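## Task

Slide or carry the orange bin, and no other bin, to the bench edge closest to the arms. Then set the hook lying flat on the bench next to that bin, with its handle sticking out past that same edge. Every other object must finish resting on the same thing it rests on at the start. The result counts only if it stays in place with no robot holding it. Finally open the gripper and pull the arms away.

## Robot and tools

Robots: three identical i2rt Big YAM arms named arm1, arm2 and arm3. Each has six revolute joints, a two-finger gripper and a wrist camera that sits above the hand and looks toward the fingertips. The hand can reach roughly 1.0 m from the joint1 axis. The arms act independently: one stalling does not pause the others. Fixed room cameras are room_a and room_b. Wrist cameras are arm1_cam_wrist, arm2_cam_wrist and arm3_cam_wrist.

Frames: all positions live in one scene frame with its origin on the floor and +z upward. The hand point is midway between the fingertips. The hand's z axis runs along the fingers and its y axis is the direction the fingers open and close. Foot poses of the arms are never printed. A calibration (OpenCV conventions, intrinsics K and a 4x4 T_world_to_cam in metres) exists for every camera, but may be a little off in each scene. Wrist-camera poses are derived from the reported joint angles.

execute_actions: argument actions is a list holding either no action or exactly one. An action is an object keyed by arm name (arm1, arm2, arm3). Under each arm goes joints, a dict of absolute targets by name, not offsets. Only the joints you name get a new target. Angles are in radians: joint1_rad -2.879 to 2.879 (rotates the whole arm about its foot, positive counter-clockwise seen from above, 0 faces the way the foot points); joint2_rad 0 to 3.141 (shoulder, 0 has the upper arm lying back roughly level, increasing lifts it up then forward); joint3_rad 0 to 3.019 (elbow, 0 fully folded, increasing straightens); joint4_rad -1.692 to 1.57 (hand pitch, positive tips fingers up); joint5_rad -1.57 to 1.57 (hand yaw, positive toward the arm's right); joint6_rad -2.094 to 2.094 (hand roll, positive clockwise when viewed from behind the hand). gripper_m is the fingertip gap in metres, 0 to 0.093. Completion tolerances are about 0.045, 0.14, 0.09, 0.055, 0.03, 0.035 rad for joints 1 to 6 and 0.003 m for the gripper. All named motions begin together; they may finish at different moments, so the hand's path can bulge outward. One action runs at most 15 s. Optional cameras picks which images return (omit, null or all for every camera; empty list for none). An unknown key, camera name or out-of-range number rejects the whole call and nothing moves. An empty actions list just reports state and images.

wait: seconds from 0 to 10; commands nothing, returns state and images.
zoom_image: camera plus region [x0, y0, x1, y1] in pixels of that camera's latest full image, top-left origin, at most 504 by 504.
read_manual: section, only "licences"; no motion.
finished_scene: scene, the number of the current scene; ends it irreversibly and reports success, then gives the next task. Only call it once the goal holds on its own.

Reading results: a pictures line lists the cameras in image order. joint_status gives how each commanded motion ended. off_target: came to rest short of the goal and may still be pushing. contact_stop or time_out: the joint now holds where it stopped, though after time_out it may keep a nearby target and keep pushing (then on_its_own names it). not_followed, with a joint command not followed line and often a cause line: a built-in collision check blocked that arm's joint targets; the gripper part still runs, and the blocked targets may be retried with later actions. on_its_own lists what the call did not command; held at means the target being held, not the current angle. limit_stop_at_motor_heat appears after a heat stop; resend the target. MOTOR HOT warns at 85 °C; an OVER-TEMPERATURE FAULT at 100 °C makes that arm go limp and drop.

Cautions: the arm does not stop on contact and can press very hard; to relieve a pushing joint, command its reported position. A joint carrying a load sags over time, and holding loads heats motors, even while you are thinking, since the simulation keeps running between replies. Tiny target changes may not move a joint. Avoid arm-to-arm collisions: a hard squeeze between robots ends the run, and the collision check ignores fingers, gripper housings and wrist cameras and can react late. Never knock or drop objects off the work area or to the floor; this ends the scene. Avoid slams, slips and drops generally. Loose objects may occasionally get bumped by outside pushes, so verify with cameras. Each finger pad grips with about 50 to 62 N at most. At the end, release everything and move the arms clear.

Each tool is called after "Request:" as name([rows], argument=value, ...), one row to a line, values as JSON.

## Session

Request:
execute_actions(actions=[])

Scene clock: 0.00 s.
arm1.joint_positions: joint1_rad=+0.810 joint2_rad=+0.501 joint3_rad=+1.517 joint4_rad=-1.337 joint5_rad=-0.158 joint6_rad=-0.273 gripper_m=+0.095
arm1.joint_status: not commanded
arm1.hand: x=-1.0377 y=+0.0840 z=+1.4176 quat_wxyz=(-0.206, +0.801, -0.117, -0.550) (m; scene frame)
arm2.joint_positions: joint1_rad=-0.567 joint2_rad=+0.523 joint3_rad=+1.609 joint4_rad=-1.221 joint5_rad=+0.137 joint6_rad=+0.507 gripper_m=+0.095
arm2.joint_status: not commanded
arm2.hand: x=+0.0977 y=+0.1099 z=+1.4063 quat_wxyz=(-0.509, +0.146, -0.737, -0.420) (m; scene frame)
arm3.joint_positions: joint1_rad=+0.524 joint2_rad=+0.525 joint3_rad=+1.355 joint4_rad=-1.365 joint5_rad=+0.166 joint6_rad=-0.390 gripper_m=+0.094
arm3.joint_status: not commanded
arm3.hand: x=+0.8363 y=+0.1797 z=+1.2904 quat_wxyz=(-0.390, +0.798, -0.338, -0.311) (m; scene frame)
pictures: arm1_cam_wrist, arm2_cam_wrist, arm3_cam_wrist, room_a, room_b
Images, in order (width x height): arm1_cam_wrist 504x504, arm2_cam_wrist 504x504, arm3_cam_wrist 504x504, room_a 504x504, room_b 504x504.

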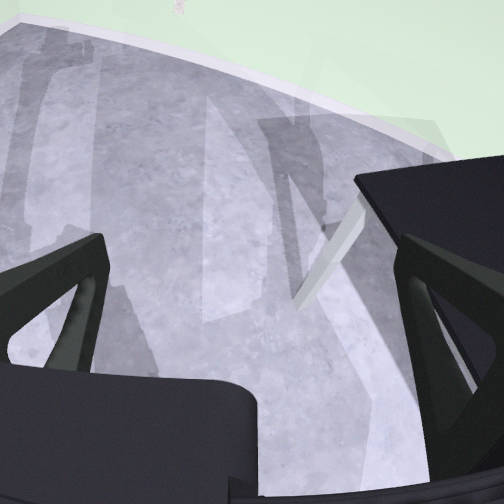

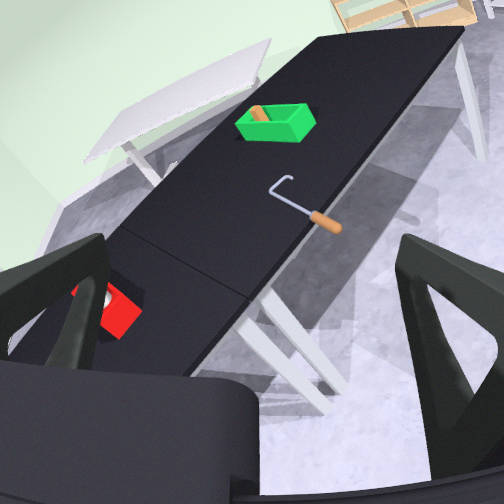

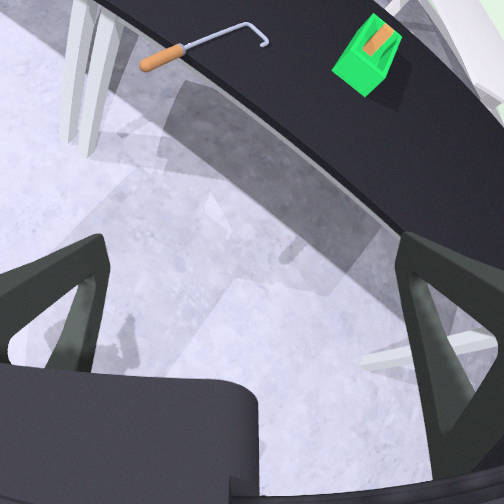

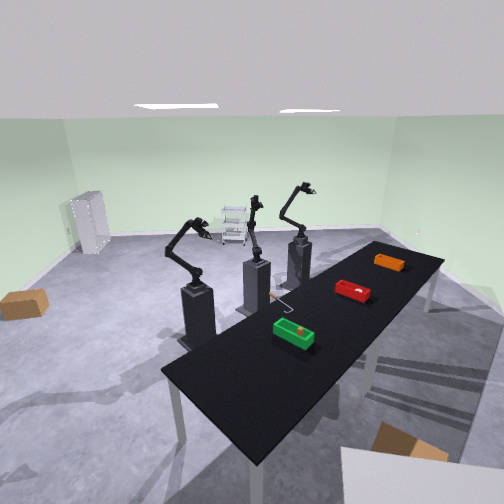

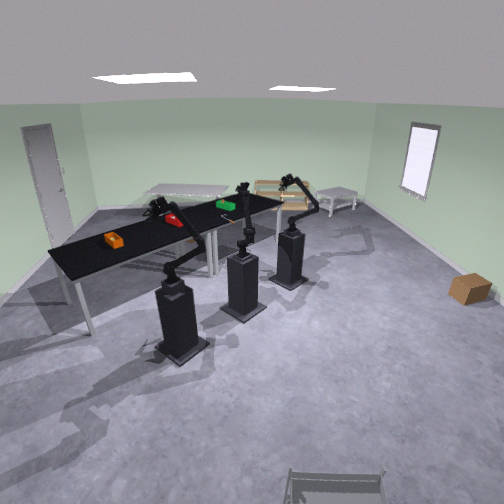

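Request:
zoom_image(camera="room_a", region=[250, 230, 450, 360])

Request:
zoom_image(camera="room_b", region=[40, 190, 250, 290])

Request:
zoom_image(camera="arm3_cam_wrist", region=[120, 0, 420, 120])

Region (250, 230, 450, 360) of room_a's 504x504 image, scaled by 2.520, with more detail than that image has; it fills the top 328 rows of this view, and the rest is white.

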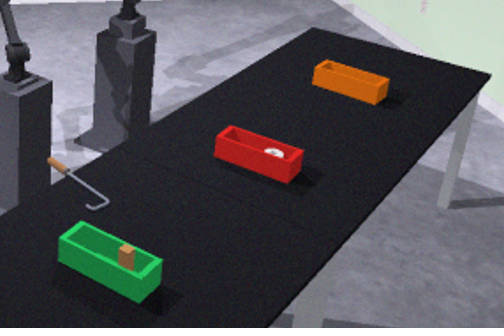

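Region (40, 190, 250, 290) of room_b's 504x504 image, scaled by 2.400, with more detail than that image has; it fills the top 240 rows of this view, and the rest is white.

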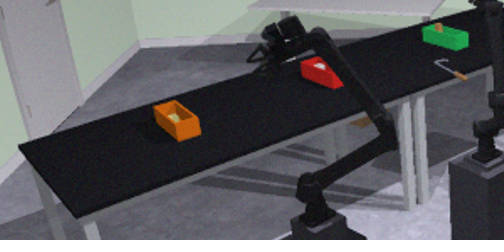

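Region (120, 0, 420, 120) of arm3_cam_wrist's 504x504 image, scaled by 1.680, with more detail than that image has; it fills the top 202 rows of this view, and the rest is white.

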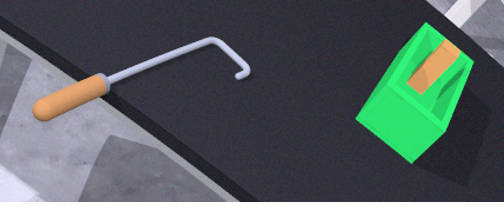

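Request:
execute_actions([
  {"arm1":{"joints":{"joint1_rad":0.05,"joint2_rad":1.3,"joint3_rad":1.19,"joint4_rad":-0.1,"joint5_rad":0,"joint6_rad":0}},"arm2":{"joints":{"joint1_rad":-0.648,"joint2_rad":1.3,"joint3_rad":1.19,"joint4_rad":-0.19,"joint5_rad":0,"joint6_rad":0}}},
])

Scene clock: 43.10 s.
arm1.joint_positions: joint1_rad=+0.042 joint2_rad=+1.313 joint3_rad=+1.171 joint4_rad=-0.121 joint5_rad=+0.000 joint6_rad=-0.008 gripper_m=+0.095
arm1.joint_status: all done
arm1.hand: x=-0.9788 y=+0.6088 z=+1.1907 quat_wxyz=(-0.401, +0.599, -0.523, -0.455) (m; scene frame)
arm2.joint_positions: joint1_rad=-0.642 joint2_rad=+1.316 joint3_rad=+1.169 joint4_rad=-0.217 joint5_rad=+0.005 joint6_rad=+0.010 gripper_m=+0.095
arm2.joint_status: all done
arm2.hand: x=+0.3502 y=+0.4851 z=+1.0957 quat_wxyz=(-0.505, +0.369, -0.734, -0.263) (m; scene frame)
arm3.joint_positions: joint1_rad=+0.524 joint2_rad=+0.525 joint3_rad=+1.355 joint4_rad=-1.365 joint5_rad=+0.166 joint6_rad=-0.390 gripper_m=+0.094
arm3.joint_status: not commanded
arm3.hand: x=+0.8363 y=+0.1797 z=+1.2904 quat_wxyz=(-0.390, +0.798, -0.338, -0.311) (m; scene frame)
pictures: arm1_cam_wrist, arm2_cam_wrist, arm3_cam_wrist, room_a, room_b
camera_calibration (this result's frames):
arm1_cam_wrist: T_world_to_cam=[[0.989442, 0.144045, 0.0160093, 0.86293], [0.121589, -0.764886, -0.632586, 1.34492], [-0.0788757, 0.627854, -0.774324, 0.590049], [0, 0, 0, 1]] pos_world=[-0.970806, 0.533944, 1.29385]
arm2_cam_wrist: T_world_to_cam=[[0.802415, -0.596594, -0.014316, 0.0226184], [-0.500321, -0.659466, -0.561056, 1.11663], [0.325282, 0.457362, -0.827654, 0.695147], [0, 0, 0, 1]] pos_world=[0.314403, 0.431936, 1.20215]
Images, in order (width x height): arm1_cam_wrist 504x504, arm2_cam_wrist 504x504, arm3_cam_wrist 504x504, room_a 504x504, room_b 504x504.

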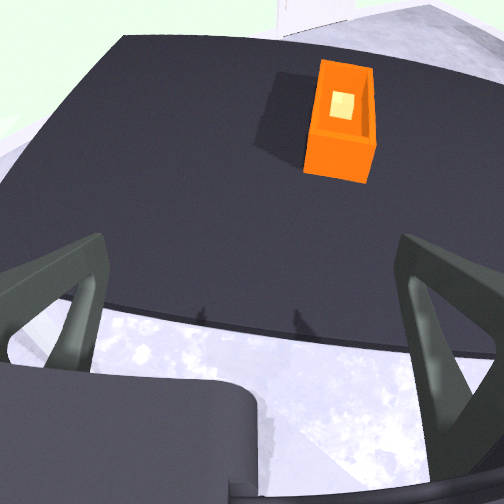

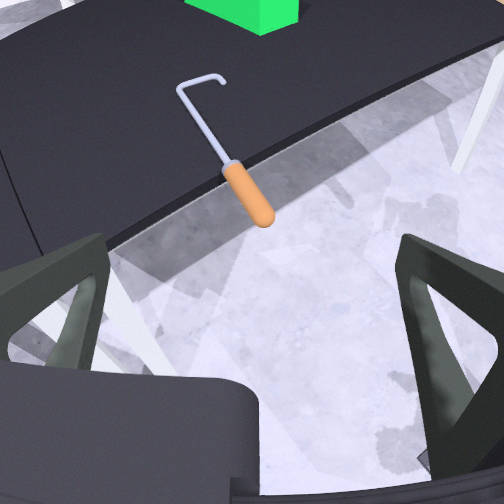

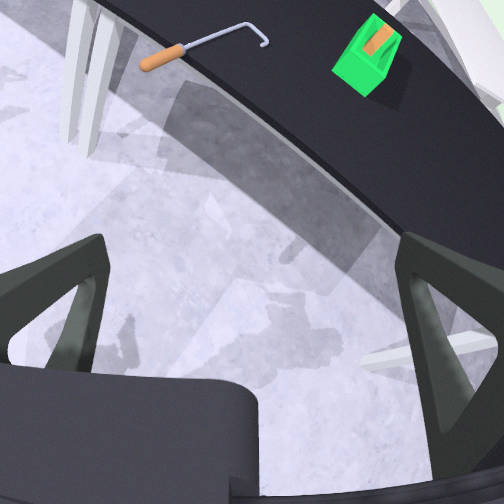

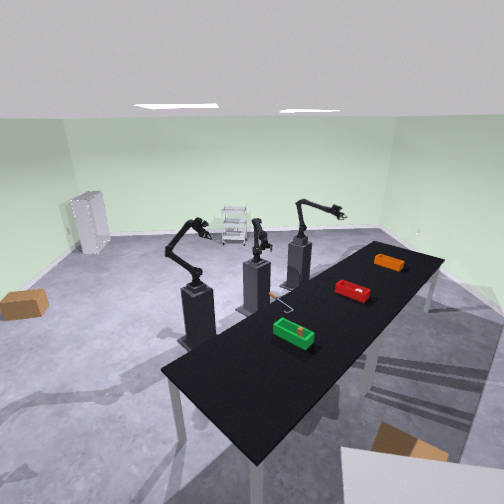

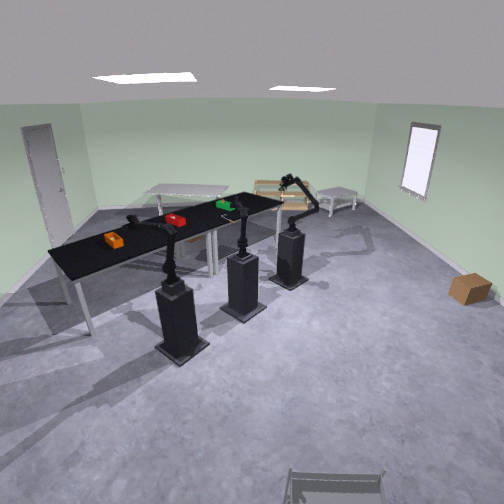

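Request:
execute_actions([
  {"arm2":{"joints":{"joint1_rad":-0.795,"joint2_rad":2.40,"joint3_rad":1.623,"joint4_rad":0.84,"joint5_rad":-0.585,"joint6_rad":0}}},
], cameras=["arm2_cam_wrist","arm3_cam_wrist","room_a"])

Scene clock: 78.37 s.
arm1.joint_positions: joint1_rad=+0.042 joint2_rad=+1.313 joint3_rad=+1.171 joint4_rad=-0.121 joint5_rad=+0.000 joint6_rad=-0.008 gripper_m=+0.095
arm1.joint_status: not commanded
arm1.hand: x=-0.9788 y=+0.6088 z=+1.1907 quat_wxyz=(-0.401, +0.599, -0.523, -0.455) (m; scene frame)
arm2.joint_positions: joint1_rad=-0.802 joint2_rad=+2.425 joint3_rad=+1.609 joint4_rad=+0.815 joint5_rad=-0.581 joint6_rad=+0.009 gripper_m=+0.095
arm2.joint_status: all done
arm2.hand: x=+0.5186 y=+0.6567 z=+0.7755 quat_wxyz=(-0.547, +0.442, -0.549, -0.452) (m; scene frame)
arm3.joint_positions: joint1_rad=+0.524 joint2_rad=+0.525 joint3_rad=+1.355 joint4_rad=-1.365 joint5_rad=+0.166 joint6_rad=-0.390 gripper_m=+0.094
arm3.joint_status: not commanded
arm3.hand: x=+0.8363 y=+0.1797 z=+1.2904 quat_wxyz=(-0.390, +0.798, -0.338, -0.311) (m; scene frame)
pictures: arm2_cam_wrist, arm3_cam_wrist, room_a
camera_calibration (this result's frames):
arm2_cam_wrist: T_world_to_cam=[[0.977944, -0.208233, -0.0162957, -0.359266], [-0.132336, -0.557359, -0.819657, 1.07701], [0.161597, 0.803735, -0.572623, -0.043535], [0, 0, 0, 1]] pos_world=[0.500905, 0.560461, 0.851995]
Images, in order (width x height): arm2_cam_wrist 504x504, arm3_cam_wrist 504x504, room_a 504x504.

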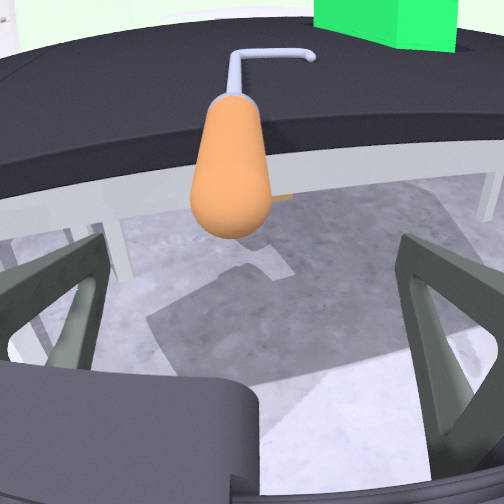

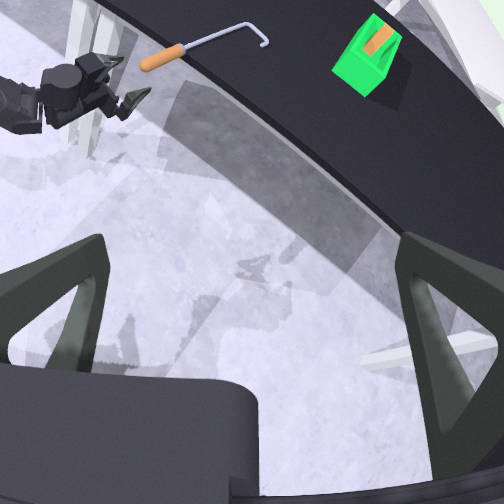

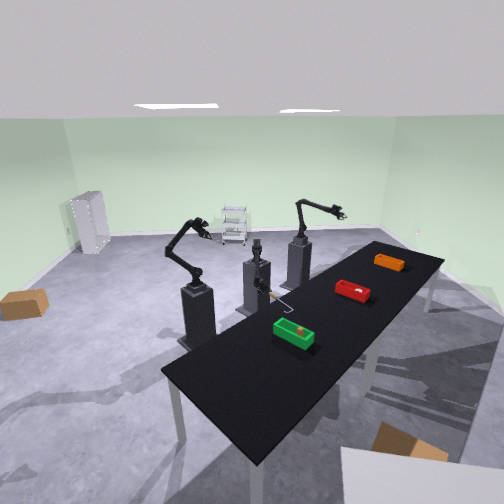

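Request:
execute_actions([
  {"arm2":{"joints":{"joint1_rad":-0.74,"joint2_rad":2.50,"joint3_rad":1.892,"joint4_rad":0.67,"joint5_rad":-0.551}}},
], cameras=["arm2_cam_wrist","arm3_cam_wrist"])

Scene clock: 87.67 s.
arm1.joint_positions: joint1_rad=+0.042 joint2_rad=+1.313 joint3_rad=+1.171 joint4_rad=-0.121 joint5_rad=+0.000 joint6_rad=-0.008 gripper_m=+0.095
arm1.joint_status: not commanded
arm1.hand: x=-0.9788 y=+0.6088 z=+1.1907 quat_wxyz=(-0.401, +0.599, -0.523, -0.455) (m; scene frame)
arm2.joint_positions: joint1_rad=-0.732 joint2_rad=+2.473 joint3_rad=+1.852 joint4_rad=+0.688 joint5_rad=-0.555 joint6_rad=+0.009 gripper_m=+0.095
arm2.joint_status: all done
arm2.hand: x=+0.5137 y=+0.7339 z=+0.8304 quat_wxyz=(-0.560, +0.451, -0.515, -0.467) (m; scene frame)
arm3.joint_positions: joint1_rad=+0.524 joint2_rad=+0.525 joint3_rad=+1.355 joint4_rad=-1.365 joint5_rad=+0.166 joint6_rad=-0.390 gripper_m=+0.094
arm3.joint_status: not commanded
arm3.hand: x=+0.8363 y=+0.1797 z=+1.2904 quat_wxyz=(-0.390, +0.798, -0.338, -0.311) (m; scene frame)
pictures: arm2_cam_wrist, arm3_cam_wrist
camera_calibration (this result's frames):
arm2_cam_wrist: T_world_to_cam=[[0.98607, -0.165252, 0.0189151, -0.402398], [-0.0708335, -0.520094, -0.851167, 1.13164], [0.150495, 0.83797, -0.524554, -0.132609], [0, 0, 0, 1]] pos_world=[0.496907, 0.633185, 0.901267]
Images, in order (width x height): arm2_cam_wrist 504x504, arm3_cam_wrist 504x504.

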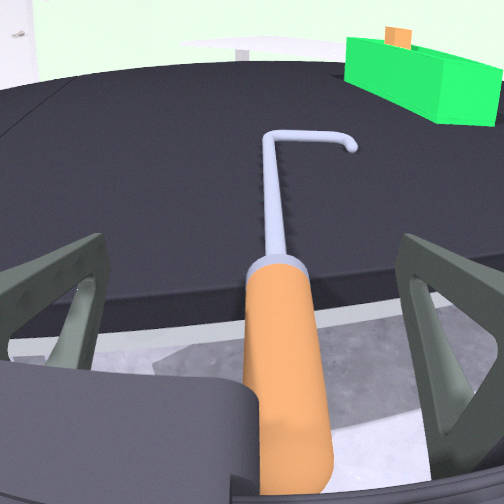

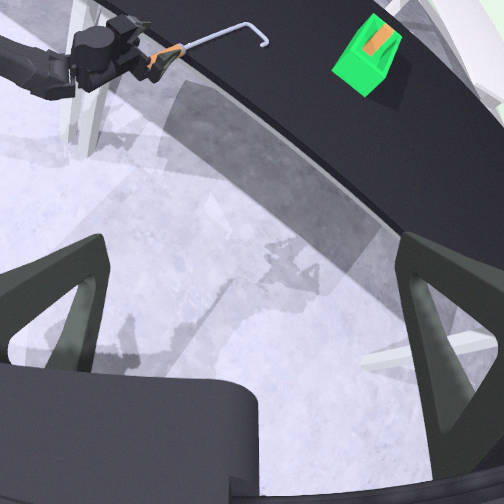

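Request:
execute_actions(actions=[], cameras=["arm2_cam_wrist"])

Scene clock: 89.23 s.
arm1.joint_positions: joint1_rad=+0.042 joint2_rad=+1.313 joint3_rad=+1.171 joint4_rad=-0.121 joint5_rad=+0.000 joint6_rad=-0.008 gripper_m=+0.095
arm1.joint_status: not commanded
arm1.hand: x=-0.9788 y=+0.6088 z=+1.1907 quat_wxyz=(-0.401, +0.599, -0.523, -0.455) (m; scene frame)
arm2.joint_positions: joint1_rad=-0.732 joint2_rad=+2.473 joint3_rad=+1.852 joint4_rad=+0.688 joint5_rad=-0.555 joint6_rad=+0.009 gripper_m=+0.095
arm2.joint_status: all done
arm2.hand: x=+0.5137 y=+0.7339 z=+0.8304 quat_wxyz=(-0.560, +0.451, -0.515, -0.467) (m; scene frame)
arm3.joint_positions: joint1_rad=+0.524 joint2_rad=+0.525 joint3_rad=+1.355 joint4_rad=-1.365 joint5_rad=+0.166 joint6_rad=-0.390 gripper_m=+0.094
arm3.joint_status: not commanded
arm3.hand: x=+0.8363 y=+0.1797 z=+1.2904 quat_wxyz=(-0.390, +0.798, -0.338, -0.311) (m; scene frame)
pictures: arm2_cam_wrist
camera_calibration (this result's frames):
arm2_cam_wrist: T_world_to_cam=[[0.98607, -0.165252, 0.0189151, -0.402398], [-0.0708335, -0.520094, -0.851167, 1.13164], [0.150495, 0.83797, -0.524554, -0.132609], [0, 0, 0, 1]] pos_world=[0.496907, 0.633185, 0.901267]
Images, in order (width x height): arm2_cam_wrist 504x504.

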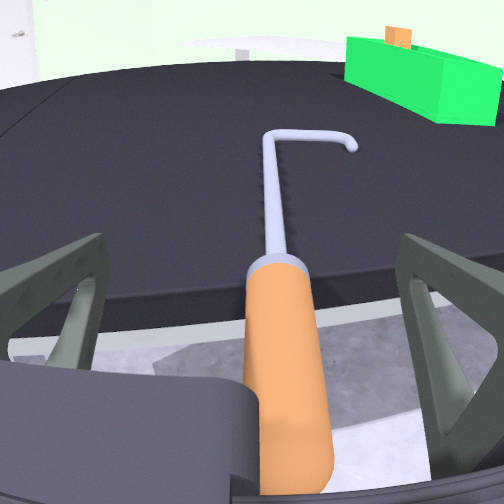

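Request:
execute_actions([
  {"arm2":{"joints":{"joint1_rad":-0.755,"joint2_rad":2.545,"joint3_rad":1.915,"joint4_rad":0.645}}},
], cameras=["arm2_cam_wrist","arm3_cam_wrist"])

Scene clock: 98.70 s.
arm1.joint_positions: joint1_rad=+0.042 joint2_rad=+1.313 joint3_rad=+1.171 joint4_rad=-0.121 joint5_rad=+0.000 joint6_rad=-0.008 gripper_m=+0.095
arm1.joint_status: not commanded
arm1.hand: x=-0.9788 y=+0.6088 z=+1.1907 quat_wxyz=(-0.401, +0.599, -0.523, -0.455) (m; scene frame)
arm2.joint_positions: joint1_rad=-0.750 joint2_rad=+2.511 joint3_rad=+1.866 joint4_rad=+0.662 joint5_rad=-0.555 joint6_rad=+0.009 gripper_m=+0.095
arm2.joint_status: all done
arm2.hand: x=+0.5277 y=+0.7259 z=+0.7986 quat_wxyz=(-0.547, +0.449, -0.537, -0.460) (m; scene frame)
arm3.joint_positions: joint1_rad=+0.524 joint2_rad=+0.525 joint3_rad=+1.355 joint4_rad=-1.365 joint5_rad=+0.166 joint6_rad=-0.390 gripper_m=+0.094
arm3.joint_status: not commanded
arm3.hand: x=+0.8363 y=+0.1797 z=+1.2904 quat_wxyz=(-0.390, +0.798, -0.338, -0.311) (m; scene frame)
pictures: arm2_cam_wrist, arm3_cam_wrist
camera_calibration (this result's frames):
arm2_cam_wrist: T_world_to_cam=[[0.983202, -0.182379, -0.00718193, -0.382148], [-0.108083, -0.550064, -0.828099, 1.12442], [0.147078, 0.814965, -0.560536, -0.0974545], [0, 0, 0, 1]] pos_world=[0.511592, 0.628227, 0.873757]
Images, in order (width x height): arm2_cam_wrist 504x504, arm3_cam_wrist 504x504.

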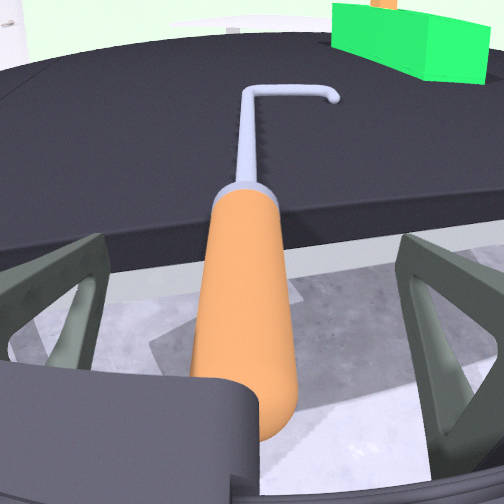

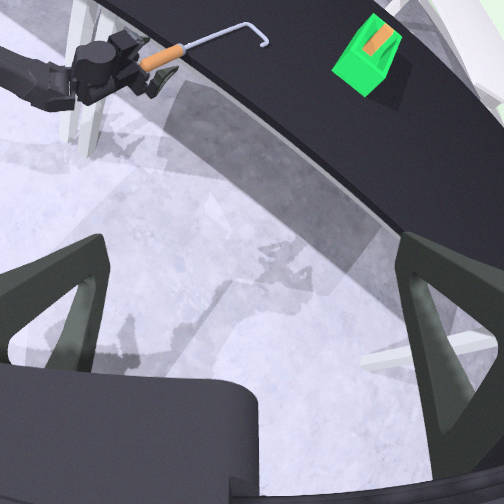

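Request:
execute_actions([
  {"arm2":{"joints":{"joint1_rad":-0.73,"joint2_rad":2.60,"joint3_rad":2.012,"joint4_rad":0.582,"joint5_rad":-0.535}}},
], cameras=["arm2_cam_wrist","arm3_cam_wrist"])

Scene clock: 103.40 s.
arm1.joint_positions: joint1_rad=+0.042 joint2_rad=+1.313 joint3_rad=+1.171 joint4_rad=-0.121 joint5_rad=+0.000 joint6_rad=-0.008 gripper_m=+0.095
arm1.joint_status: not commanded
arm1.hand: x=-0.9788 y=+0.6088 z=+1.1907 quat_wxyz=(-0.401, +0.599, -0.523, -0.455) (m; scene frame)
arm2.joint_positions: joint1_rad=-0.736 joint2_rad=+2.562 joint3_rad=+1.956 joint4_rad=+0.600 joint5_rad=-0.539 joint6_rad=+0.009 gripper_m=+0.095
arm2.joint_status: all done
arm2.hand: x=+0.5313 y=+0.7457 z=+0.7886 quat_wxyz=(-0.539, +0.449, -0.545, -0.458) (m; scene frame)
arm3.joint_positions: joint1_rad=+0.524 joint2_rad=+0.525 joint3_rad=+1.355 joint4_rad=-1.365 joint5_rad=+0.166 joint6_rad=-0.390 gripper_m=+0.094
arm3.joint_status: not commanded
arm3.hand: x=+0.8363 y=+0.1797 z=+1.2904 quat_wxyz=(-0.390, +0.798, -0.338, -0.311) (m; scene frame)
pictures: arm2_cam_wrist, arm3_cam_wrist
camera_calibration (this result's frames):
arm2_cam_wrist: T_world_to_cam=[[0.982683, -0.184335, -0.0188149, -0.371206], [-0.121383, -0.563697, -0.817014, 1.13587], [0.139999, 0.80515, -0.576311, -0.0962574], [0, 0, 0, 1]] pos_world=[0.51613, 0.649364, 0.865566]
Images, in order (width x height): arm2_cam_wrist 504x504, arm3_cam_wrist 504x504.

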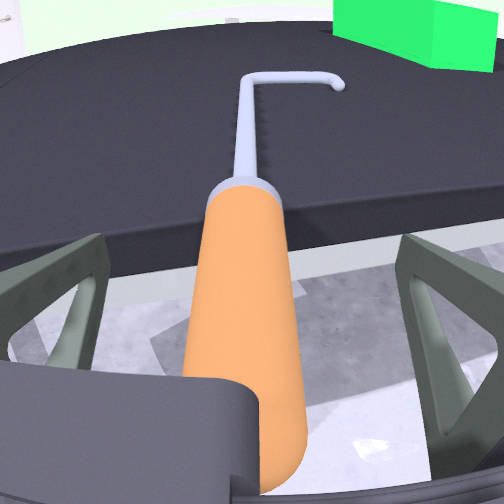

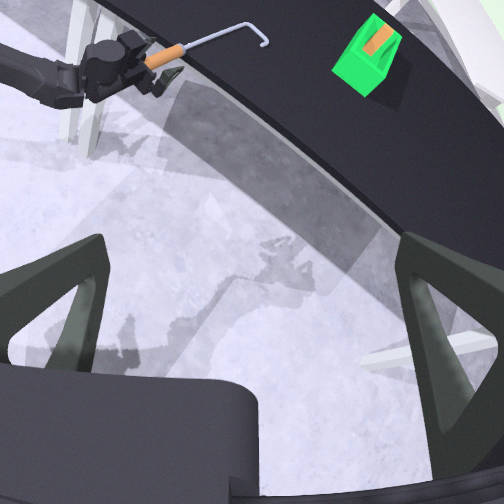

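Request:
execute_actions([
  {"arm2":{"joints":{"gripper_m":0.0}}},
], cameras=["arm2_cam_wrist","arm3_cam_wrist"])

Scene clock: 105.70 s.
arm1.joint_positions: joint1_rad=+0.042 joint2_rad=+1.313 joint3_rad=+1.171 joint4_rad=-0.121 joint5_rad=+0.000 joint6_rad=-0.008 gripper_m=+0.095
arm1.joint_status: not commanded
arm1.hand: x=-0.9788 y=+0.6088 z=+1.1907 quat_wxyz=(-0.401, +0.599, -0.523, -0.455) (m; scene frame)
arm2.joint_positions: joint1_rad=-0.736 joint2_rad=+2.562 joint3_rad=+1.956 joint4_rad=+0.600 joint5_rad=-0.540 joint6_rad=+0.007 gripper_m=+0.029
arm2.joint_status: gripper_m off_target (ended at +0.029, target +0.000)
arm2.hand: x=+0.5308 y=+0.7460 z=+0.7887 quat_wxyz=(-0.539, +0.450, -0.544, -0.458) (m; scene frame)
arm3.joint_positions: joint1_rad=+0.524 joint2_rad=+0.525 joint3_rad=+1.355 joint4_rad=-1.365 joint5_rad=+0.166 joint6_rad=-0.390 gripper_m=+0.094
arm3.joint_status: not commanded
arm3.hand: x=+0.8363 y=+0.1797 z=+1.2904 quat_wxyz=(-0.390, +0.798, -0.338, -0.311) (m; scene frame)
pictures: arm2_cam_wrist, arm3_cam_wrist
camera_calibration (this result's frames):
arm2_cam_wrist: T_world_to_cam=[[0.982997, -0.182844, -0.0169035, -0.373519], [-0.118985, -0.564147, -0.817056, 1.13519], [0.139858, 0.805175, -0.57631, -0.0963122], [0, 0, 0, 1]] pos_world=[0.515708, 0.649665, 0.865693]
Images, in order (width x height): arm2_cam_wrist 504x504, arm3_cam_wrist 504x504.

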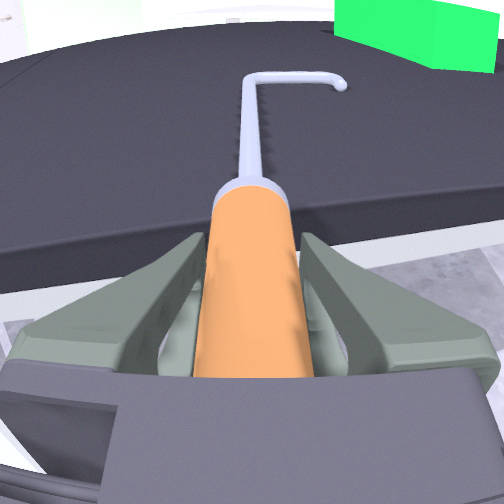

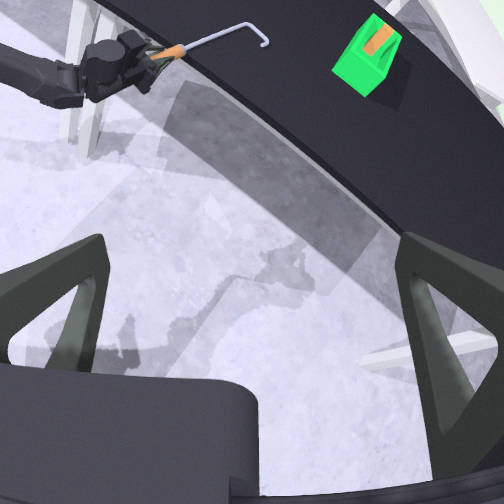

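Request:
execute_actions([
  {"arm2":{"joints":{"joint2_rad":2.3}}},
], cameras=["arm2_cam_wrist"])

Request:
execute_actions([
  {"arm2":{"joints":{"joint1_rad":0.688,"joint5_rad":0.8}}},
], cameras=["arm2_cam_wrist","room_a","room_b"])

Scene clock: 114.07 s.
arm1.joint_positions: joint1_rad=+0.042 joint2_rad=+1.313 joint3_rad=+1.171 joint4_rad=-0.121 joint5_rad=+0.000 joint6_rad=-0.008 gripper_m=+0.095
arm1.joint_status: not commanded
arm1.hand: x=-0.9788 y=+0.6088 z=+1.1907 quat_wxyz=(-0.401, +0.599, -0.523, -0.455) (m; scene frame)
arm2.joint_positions: joint1_rad=-0.735 joint2_rad=+2.301 joint3_rad=+1.958 joint4_rad=+0.578 joint5_rad=-0.539 joint6_rad=+0.005 gripper_m=+0.029
arm2.joint_status: all done
arm2.hand: x=+0.5237 y=+0.7364 z=+1.0167 quat_wxyz=(-0.620, +0.434, -0.456, -0.468) (m; scene frame)
arm3.joint_positions: joint1_rad=+0.524 joint2_rad=+0.525 joint3_rad=+1.355 joint4_rad=-1.365 joint5_rad=+0.166 joint6_rad=-0.390 gripper_m=+0.094
arm3.joint_status: not commanded
arm3.hand: x=+0.8363 y=+0.1797 z=+1.2904 quat_wxyz=(-0.390, +0.798, -0.338, -0.311) (m; scene frame)
pictures: arm2_cam_wrist
camera_calibration (this result's frames):
arm2_cam_wrist: T_world_to_cam=[[0.975318, -0.193472, 0.106408, -0.477911], [0.0191429, -0.406009, -0.913669, 1.22456], [0.219972, 0.893155, -0.392284, -0.249962], [0, 0, 0, 1]] pos_world=[0.497659, 0.627973, 1.07164]
Images, in order (width x height): arm2_cam_wrist 504x504.

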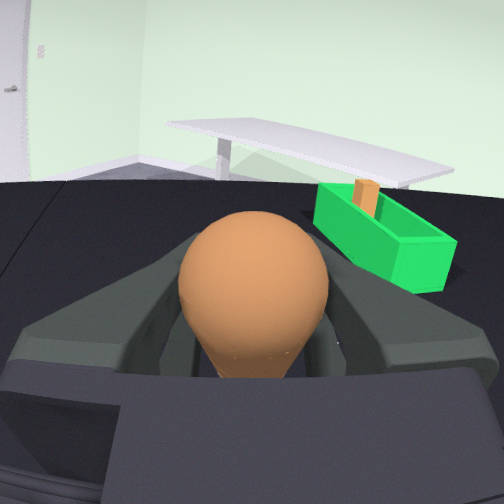

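Scene clock: 116.27 s.
arm1.joint_positions: joint1_rad=+0.042 joint2_rad=+1.313 joint3_rad=+1.171 joint4_rad=-0.121 joint5_rad=+0.000 joint6_rad=-0.008 gripper_m=+0.095
arm1.joint_status: not commanded
arm1.hand: x=-0.9788 y=+0.6088 z=+1.1907 quat_wxyz=(-0.401, +0.599, -0.523, -0.455) (m; scene frame)
arm2.joint_positions: joint1_rad=+0.681 joint2_rad=+2.304 joint3_rad=+1.960 joint4_rad=+0.578 joint5_rad=+0.793 joint6_rad=+0.003 gripper_m=+0.029
arm2.joint_status: all done
arm2.hand: x=-0.4708 y=+0.7468 z=+1.0106 quat_wxyz=(-0.522, +0.388, -0.515, -0.559) (m; scene frame)
arm3.joint_positions: joint1_rad=+0.524 joint2_rad=+0.525 joint3_rad=+1.355 joint4_rad=-1.365 joint5_rad=+0.166 joint6_rad=-0.390 gripper_m=+0.094
arm3.joint_status: not commanded
arm3.hand: x=+0.8363 y=+0.1797 z=+1.2904 quat_wxyz=(-0.390, +0.798, -0.338, -0.311) (m; scene frame)
pictures: arm2_cam_wrist, room_a, room_b
camera_calibration (this result's frames):
arm2_cam_wrist: T_world_to_cam=[[0.980926, -0.0832, -0.175677, 0.70002], [-0.19438, -0.41537, -0.888642, 1.12344], [0.000964262, 0.90584, -0.423619, -0.123846], [0, 0, 0, 1]] pos_world=[-0.468175, 0.637067, 1.06885]
Images, in order (width x height): arm2_cam_wrist 504x504, room_a 504x504, room_b 504x504.

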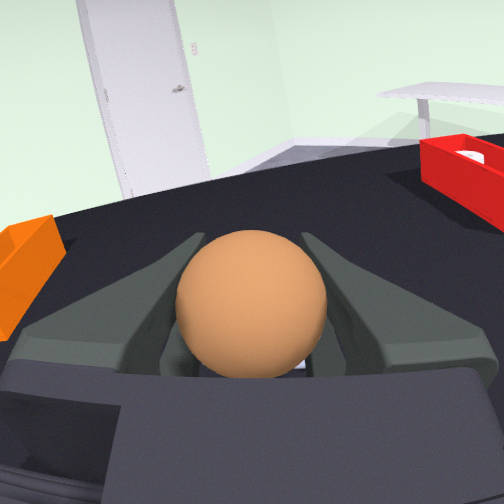

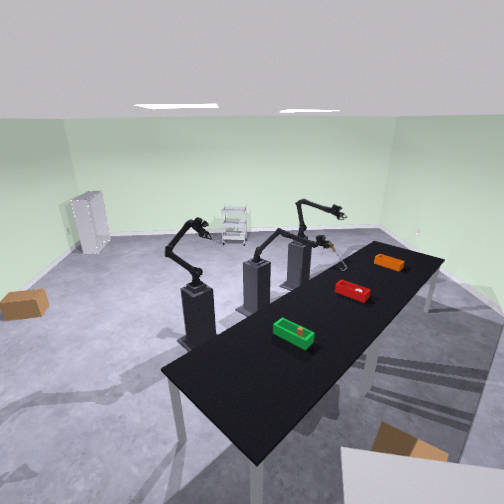

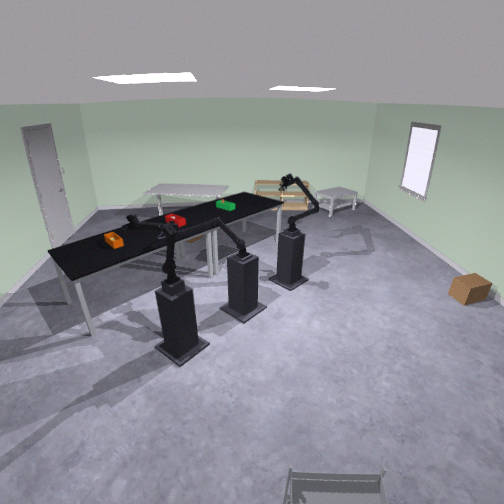

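Request:
zoom_image(camera="room_a", region=[290, 220, 390, 300])

Request:
zoom_image(camera="room_b", region=[110, 200, 230, 280])

Region (290, 220, 390, 300) of room_a's 504x504 image, scaled by 5.040, with more detail than that image has; it fills the top 403 rows of this view, and the rest is white.

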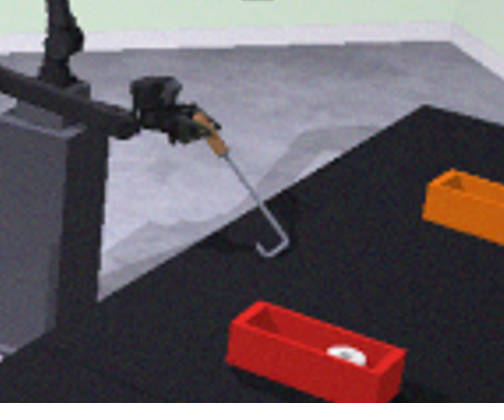

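Region (110, 200, 230, 280) of room_b's 504x504 image, scaled by 4.200, with more detail than that image has.

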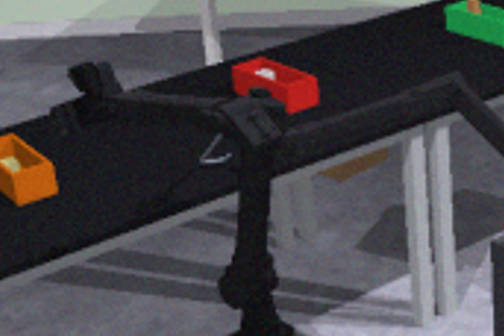

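Request:
execute_actions([
  {"arm2":{"joints":{"joint2_rad":2.44}}},
], cameras=["arm2_cam_wrist","room_a"])

Scene clock: 155.50 s.
arm1.joint_positions: joint1_rad=+0.042 joint2_rad=+1.313 joint3_rad=+1.171 joint4_rad=-0.121 joint5_rad=+0.000 joint6_rad=-0.008 gripper_m=+0.095
arm1.joint_status: not commanded
arm1.hand: x=-0.9788 y=+0.6088 z=+1.1907 quat_wxyz=(-0.401, +0.599, -0.523, -0.455) (m; scene frame)
arm2.joint_positions: joint1_rad=+0.691 joint2_rad=+2.438 joint3_rad=+1.975 joint4_rad=+0.578 joint5_rad=+0.794 joint6_rad=-0.004 gripper_m=+0.029
arm2.joint_status: all done
arm2.hand: x=-0.4882 y=+0.7539 z=+0.9033 quat_wxyz=(-0.523, +0.436, -0.516, -0.520) (m; scene frame)
arm3.joint_positions: joint1_rad=+0.524 joint2_rad=+0.525 joint3_rad=+1.355 joint4_rad=-1.365 joint5_rad=+0.166 joint6_rad=-0.390 gripper_m=+0.094
arm3.joint_status: not commanded
arm3.hand: x=+0.8363 y=+0.1797 z=+1.2904 quat_wxyz=(-0.390, +0.798, -0.338, -0.311) (m; scene frame)
pictures: arm2_cam_wrist, room_a
camera_calibration (this result's frames):
arm2_cam_wrist: T_world_to_cam=[[0.992581, -0.0873473, -0.0845769, 0.625368], [-0.116985, -0.49657, -0.860077, 1.10094], [0.0331271, 0.863591, -0.503104, -0.056357], [0, 0, 0, 1]] pos_world=[-0.490068, 0.649988, 0.971433]
Images, in order (width x height): arm2_cam_wrist 504x504, room_a 504x504.

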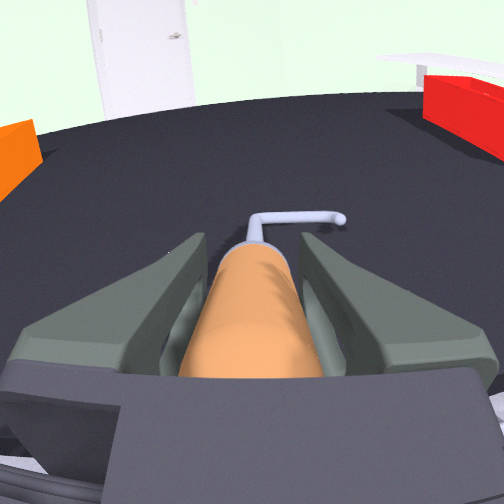

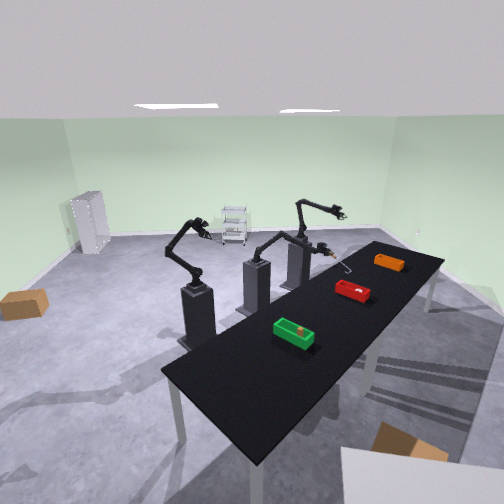

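Request:
execute_actions([
  {"arm2":{"joints":{"joint2_rad":2.565}}},
], cameras=["arm2_cam_wrist","room_a"])

Scene clock: 159.43 s.
arm1.joint_positions: joint1_rad=+0.042 joint2_rad=+1.313 joint3_rad=+1.171 joint4_rad=-0.121 joint5_rad=+0.000 joint6_rad=-0.008 gripper_m=+0.095
arm1.joint_status: not commanded
arm1.hand: x=-0.9788 y=+0.6088 z=+1.1907 quat_wxyz=(-0.401, +0.599, -0.523, -0.455) (m; scene frame)
arm2.joint_positions: joint1_rad=+0.692 joint2_rad=+2.556 joint3_rad=+1.975 joint4_rad=+0.582 joint5_rad=+0.796 joint6_rad=-0.002 gripper_m=+0.029
arm2.joint_status: all done
arm2.hand: x=-0.4878 y=+0.7539 z=+0.8021 quat_wxyz=(-0.522, +0.476, -0.519, -0.480) (m; scene frame)
arm3.joint_positions: joint1_rad=+0.524 joint2_rad=+0.525 joint3_rad=+1.355 joint4_rad=-1.365 joint5_rad=+0.166 joint6_rad=-0.390 gripper_m=+0.094
arm3.joint_status: not commanded
arm3.hand: x=+0.8363 y=+0.1797 z=+1.2904 quat_wxyz=(-0.390, +0.798, -0.338, -0.311) (m; scene frame)
pictures: arm2_cam_wrist, room_a
camera_calibration (this result's frames):
arm2_cam_wrist: T_world_to_cam=[[0.995656, -0.092996, -0.00454328, 0.558004], [-0.05687, -0.56879, -0.820515, 1.06587], [0.0737204, 0.817209, -0.571608, 0.00245924], [0, 0, 0, 1]] pos_world=[-0.495146, 0.656138, 0.878502]
Images, in order (width x height): arm2_cam_wrist 504x504, room_a 504x504.

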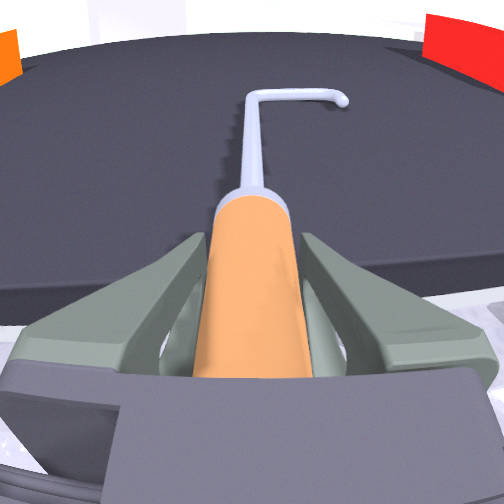

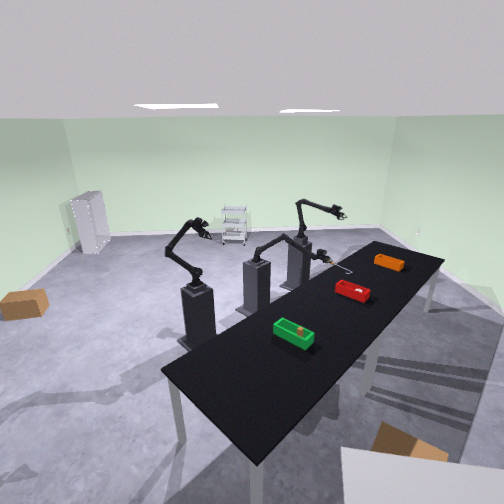

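Request:
execute_actions([
  {"arm2":{"joints":{"joint2_rad":2.605}}},
], cameras=["arm2_cam_wrist"])

Scene clock: 161.53 s.
arm1.joint_positions: joint1_rad=+0.042 joint2_rad=+1.313 joint3_rad=+1.171 joint4_rad=-0.121 joint5_rad=+0.000 joint6_rad=-0.008 gripper_m=+0.095
arm1.joint_status: not commanded
arm1.hand: x=-0.9788 y=+0.6088 z=+1.1907 quat_wxyz=(-0.401, +0.599, -0.523, -0.455) (m; scene frame)
arm2.joint_positions: joint1_rad=+0.692 joint2_rad=+2.556 joint3_rad=+1.975 joint4_rad=+0.582 joint5_rad=+0.796 joint6_rad=-0.002 gripper_m=+0.029
arm2.joint_status: all done
arm2.hand: x=-0.4878 y=+0.7539 z=+0.8021 quat_wxyz=(-0.522, +0.476, -0.519, -0.480) (m; scene frame)
arm3.joint_positions: joint1_rad=+0.524 joint2_rad=+0.525 joint3_rad=+1.355 joint4_rad=-1.365 joint5_rad=+0.166 joint6_rad=-0.390 gripper_m=+0.094
arm3.joint_status: not commanded
arm3.hand: x=+0.8363 y=+0.1797 z=+1.2904 quat_wxyz=(-0.390, +0.798, -0.338, -0.311) (m; scene frame)
pictures: arm2_cam_wrist
camera_calibration (this result's frames):
arm2_cam_wrist: T_world_to_cam=[[0.995656, -0.092996, -0.00454328, 0.558004], [-0.05687, -0.56879, -0.820515, 1.06587], [0.0737204, 0.817209, -0.571608, 0.00245924], [0, 0, 0, 1]] pos_world=[-0.495146, 0.656138, 0.878502]
Images, in order (width x height): arm2_cam_wrist 504x504.

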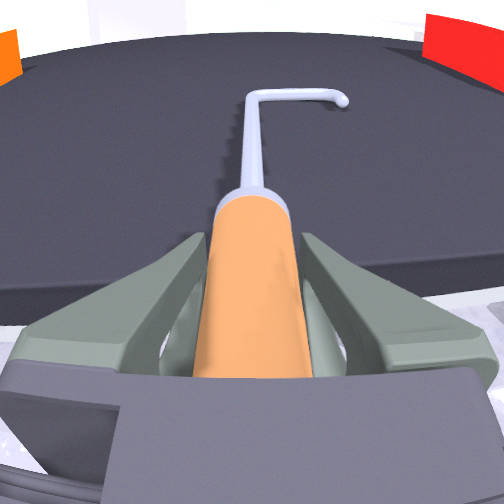

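Use q4 to lower the last centimetre.

Request:
execute_actions([
  {"arm2":{"joints":{"joint4_rad":0.52}}},
], cameras=["arm2_cam_wrist"])

Scene clock: 163.97 s.
arm1.joint_positions: joint1_rad=+0.042 joint2_rad=+1.313 joint3_rad=+1.171 joint4_rad=-0.121 joint5_rad=+0.000 joint6_rad=-0.008 gripper_m=+0.095
arm1.joint_status: not commanded
arm1.hand: x=-0.9788 y=+0.6088 z=+1.1907 quat_wxyz=(-0.401, +0.599, -0.523, -0.455) (m; scene frame)
arm2.joint_positions: joint1_rad=+0.692 joint2_rad=+2.556 joint3_rad=+1.980 joint4_rad=+0.556 joint5_rad=+0.798 joint6_rad=-0.002 gripper_m=+0.029
arm2.joint_status: all done
arm2.hand: x=-0.4882 y=+0.7547 z=+0.7999 quat_wxyz=(-0.523, +0.483, -0.520, -0.473) (m; scene frame)
arm3.joint_positions: joint1_rad=+0.524 joint2_rad=+0.525 joint3_rad=+1.355 joint4_rad=-1.365 joint5_rad=+0.166 joint6_rad=-0.390 gripper_m=+0.094
arm3.joint_status: not commanded
arm3.hand: x=+0.8363 y=+0.1797 z=+1.2904 quat_wxyz=(-0.390, +0.798, -0.338, -0.311) (m; scene frame)
pictures: arm2_cam_wrist
camera_calibration (this result's frames):
arm2_cam_wrist: T_world_to_cam=[[0.995437, -0.0949197, 0.00976569, 0.548346], [-0.0474244, -0.580946, -0.812559, 1.07198], [0.0828012, 0.808388, -0.582797, 0.0206532], [0, 0, 0, 1]] pos_world=[-0.496716, 0.658113, 0.877725]
Images, in order (width x height): arm2_cam_wrist 504x504.

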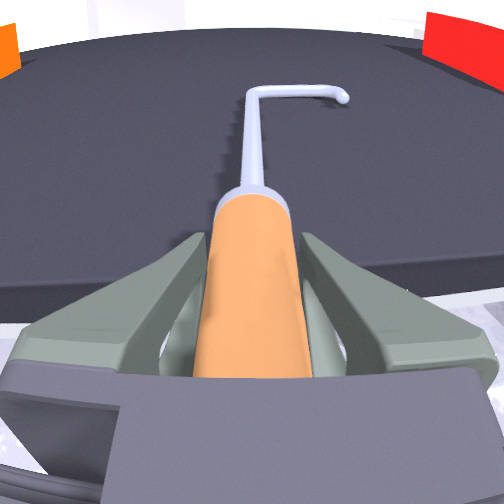

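Request:
execute_actions([
  {"arm2":{"joints":{"gripper_m":0.093,"joint2_rad":2.556,"joint4_rad":0.556}}},
], cameras=["arm2_cam_wrist","room_a"])

Scene clock: 166.87 s.
arm1.joint_positions: joint1_rad=+0.042 joint2_rad=+1.313 joint3_rad=+1.171 joint4_rad=-0.121 joint5_rad=+0.000 joint6_rad=-0.008 gripper_m=+0.095
arm1.joint_status: not commanded
arm1.hand: x=-0.9788 y=+0.6088 z=+1.1907 quat_wxyz=(-0.401, +0.599, -0.523, -0.455) (m; scene frame)
arm2.joint_positions: joint1_rad=+0.692 joint2_rad=+2.555 joint3_rad=+1.980 joint4_rad=+0.556 joint5_rad=+0.798 joint6_rad=-0.002 gripper_m=+0.093
arm2.joint_status: all done
arm2.hand: x=-0.4882 y=+0.7547 z=+0.8003 quat_wxyz=(-0.523, +0.483, -0.520, -0.473) (m; scene frame)
arm3.joint_positions: joint1_rad=+0.524 joint2_rad=+0.525 joint3_rad=+1.355 joint4_rad=-1.365 joint5_rad=+0.166 joint6_rad=-0.390 gripper_m=+0.094
arm3.joint_status: not commanded
arm3.hand: x=+0.8363 y=+0.1797 z=+1.2904 quat_wxyz=(-0.390, +0.798, -0.338, -0.311) (m; scene frame)
pictures: arm2_cam_wrist, room_a
camera_calibration (this result's frames):
arm2_cam_wrist: T_world_to_cam=[[0.99544, -0.0949213, 0.00949026, 0.548581], [-0.0476262, -0.580712, -0.812715, 1.0721], [0.082655, 0.808557, -0.582584, 0.0204666], [0, 0, 0, 1]] pos_world=[-0.496711, 0.658105, 0.87803]
Images, in order (width x height): arm2_cam_wrist 504x504, room_a 504x504.

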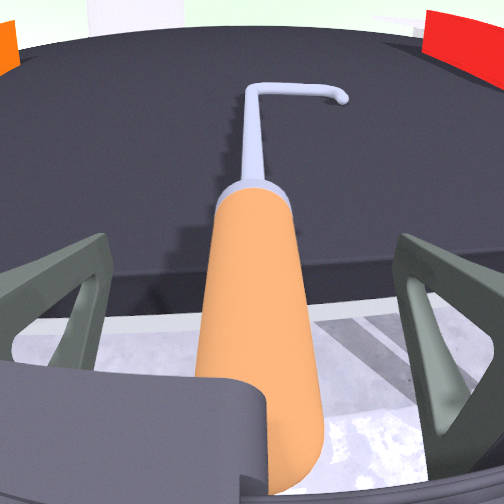

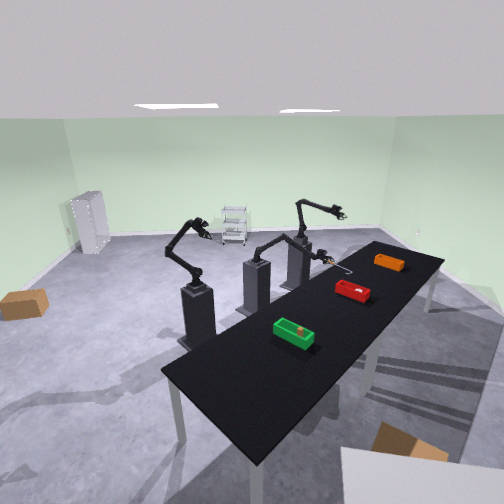

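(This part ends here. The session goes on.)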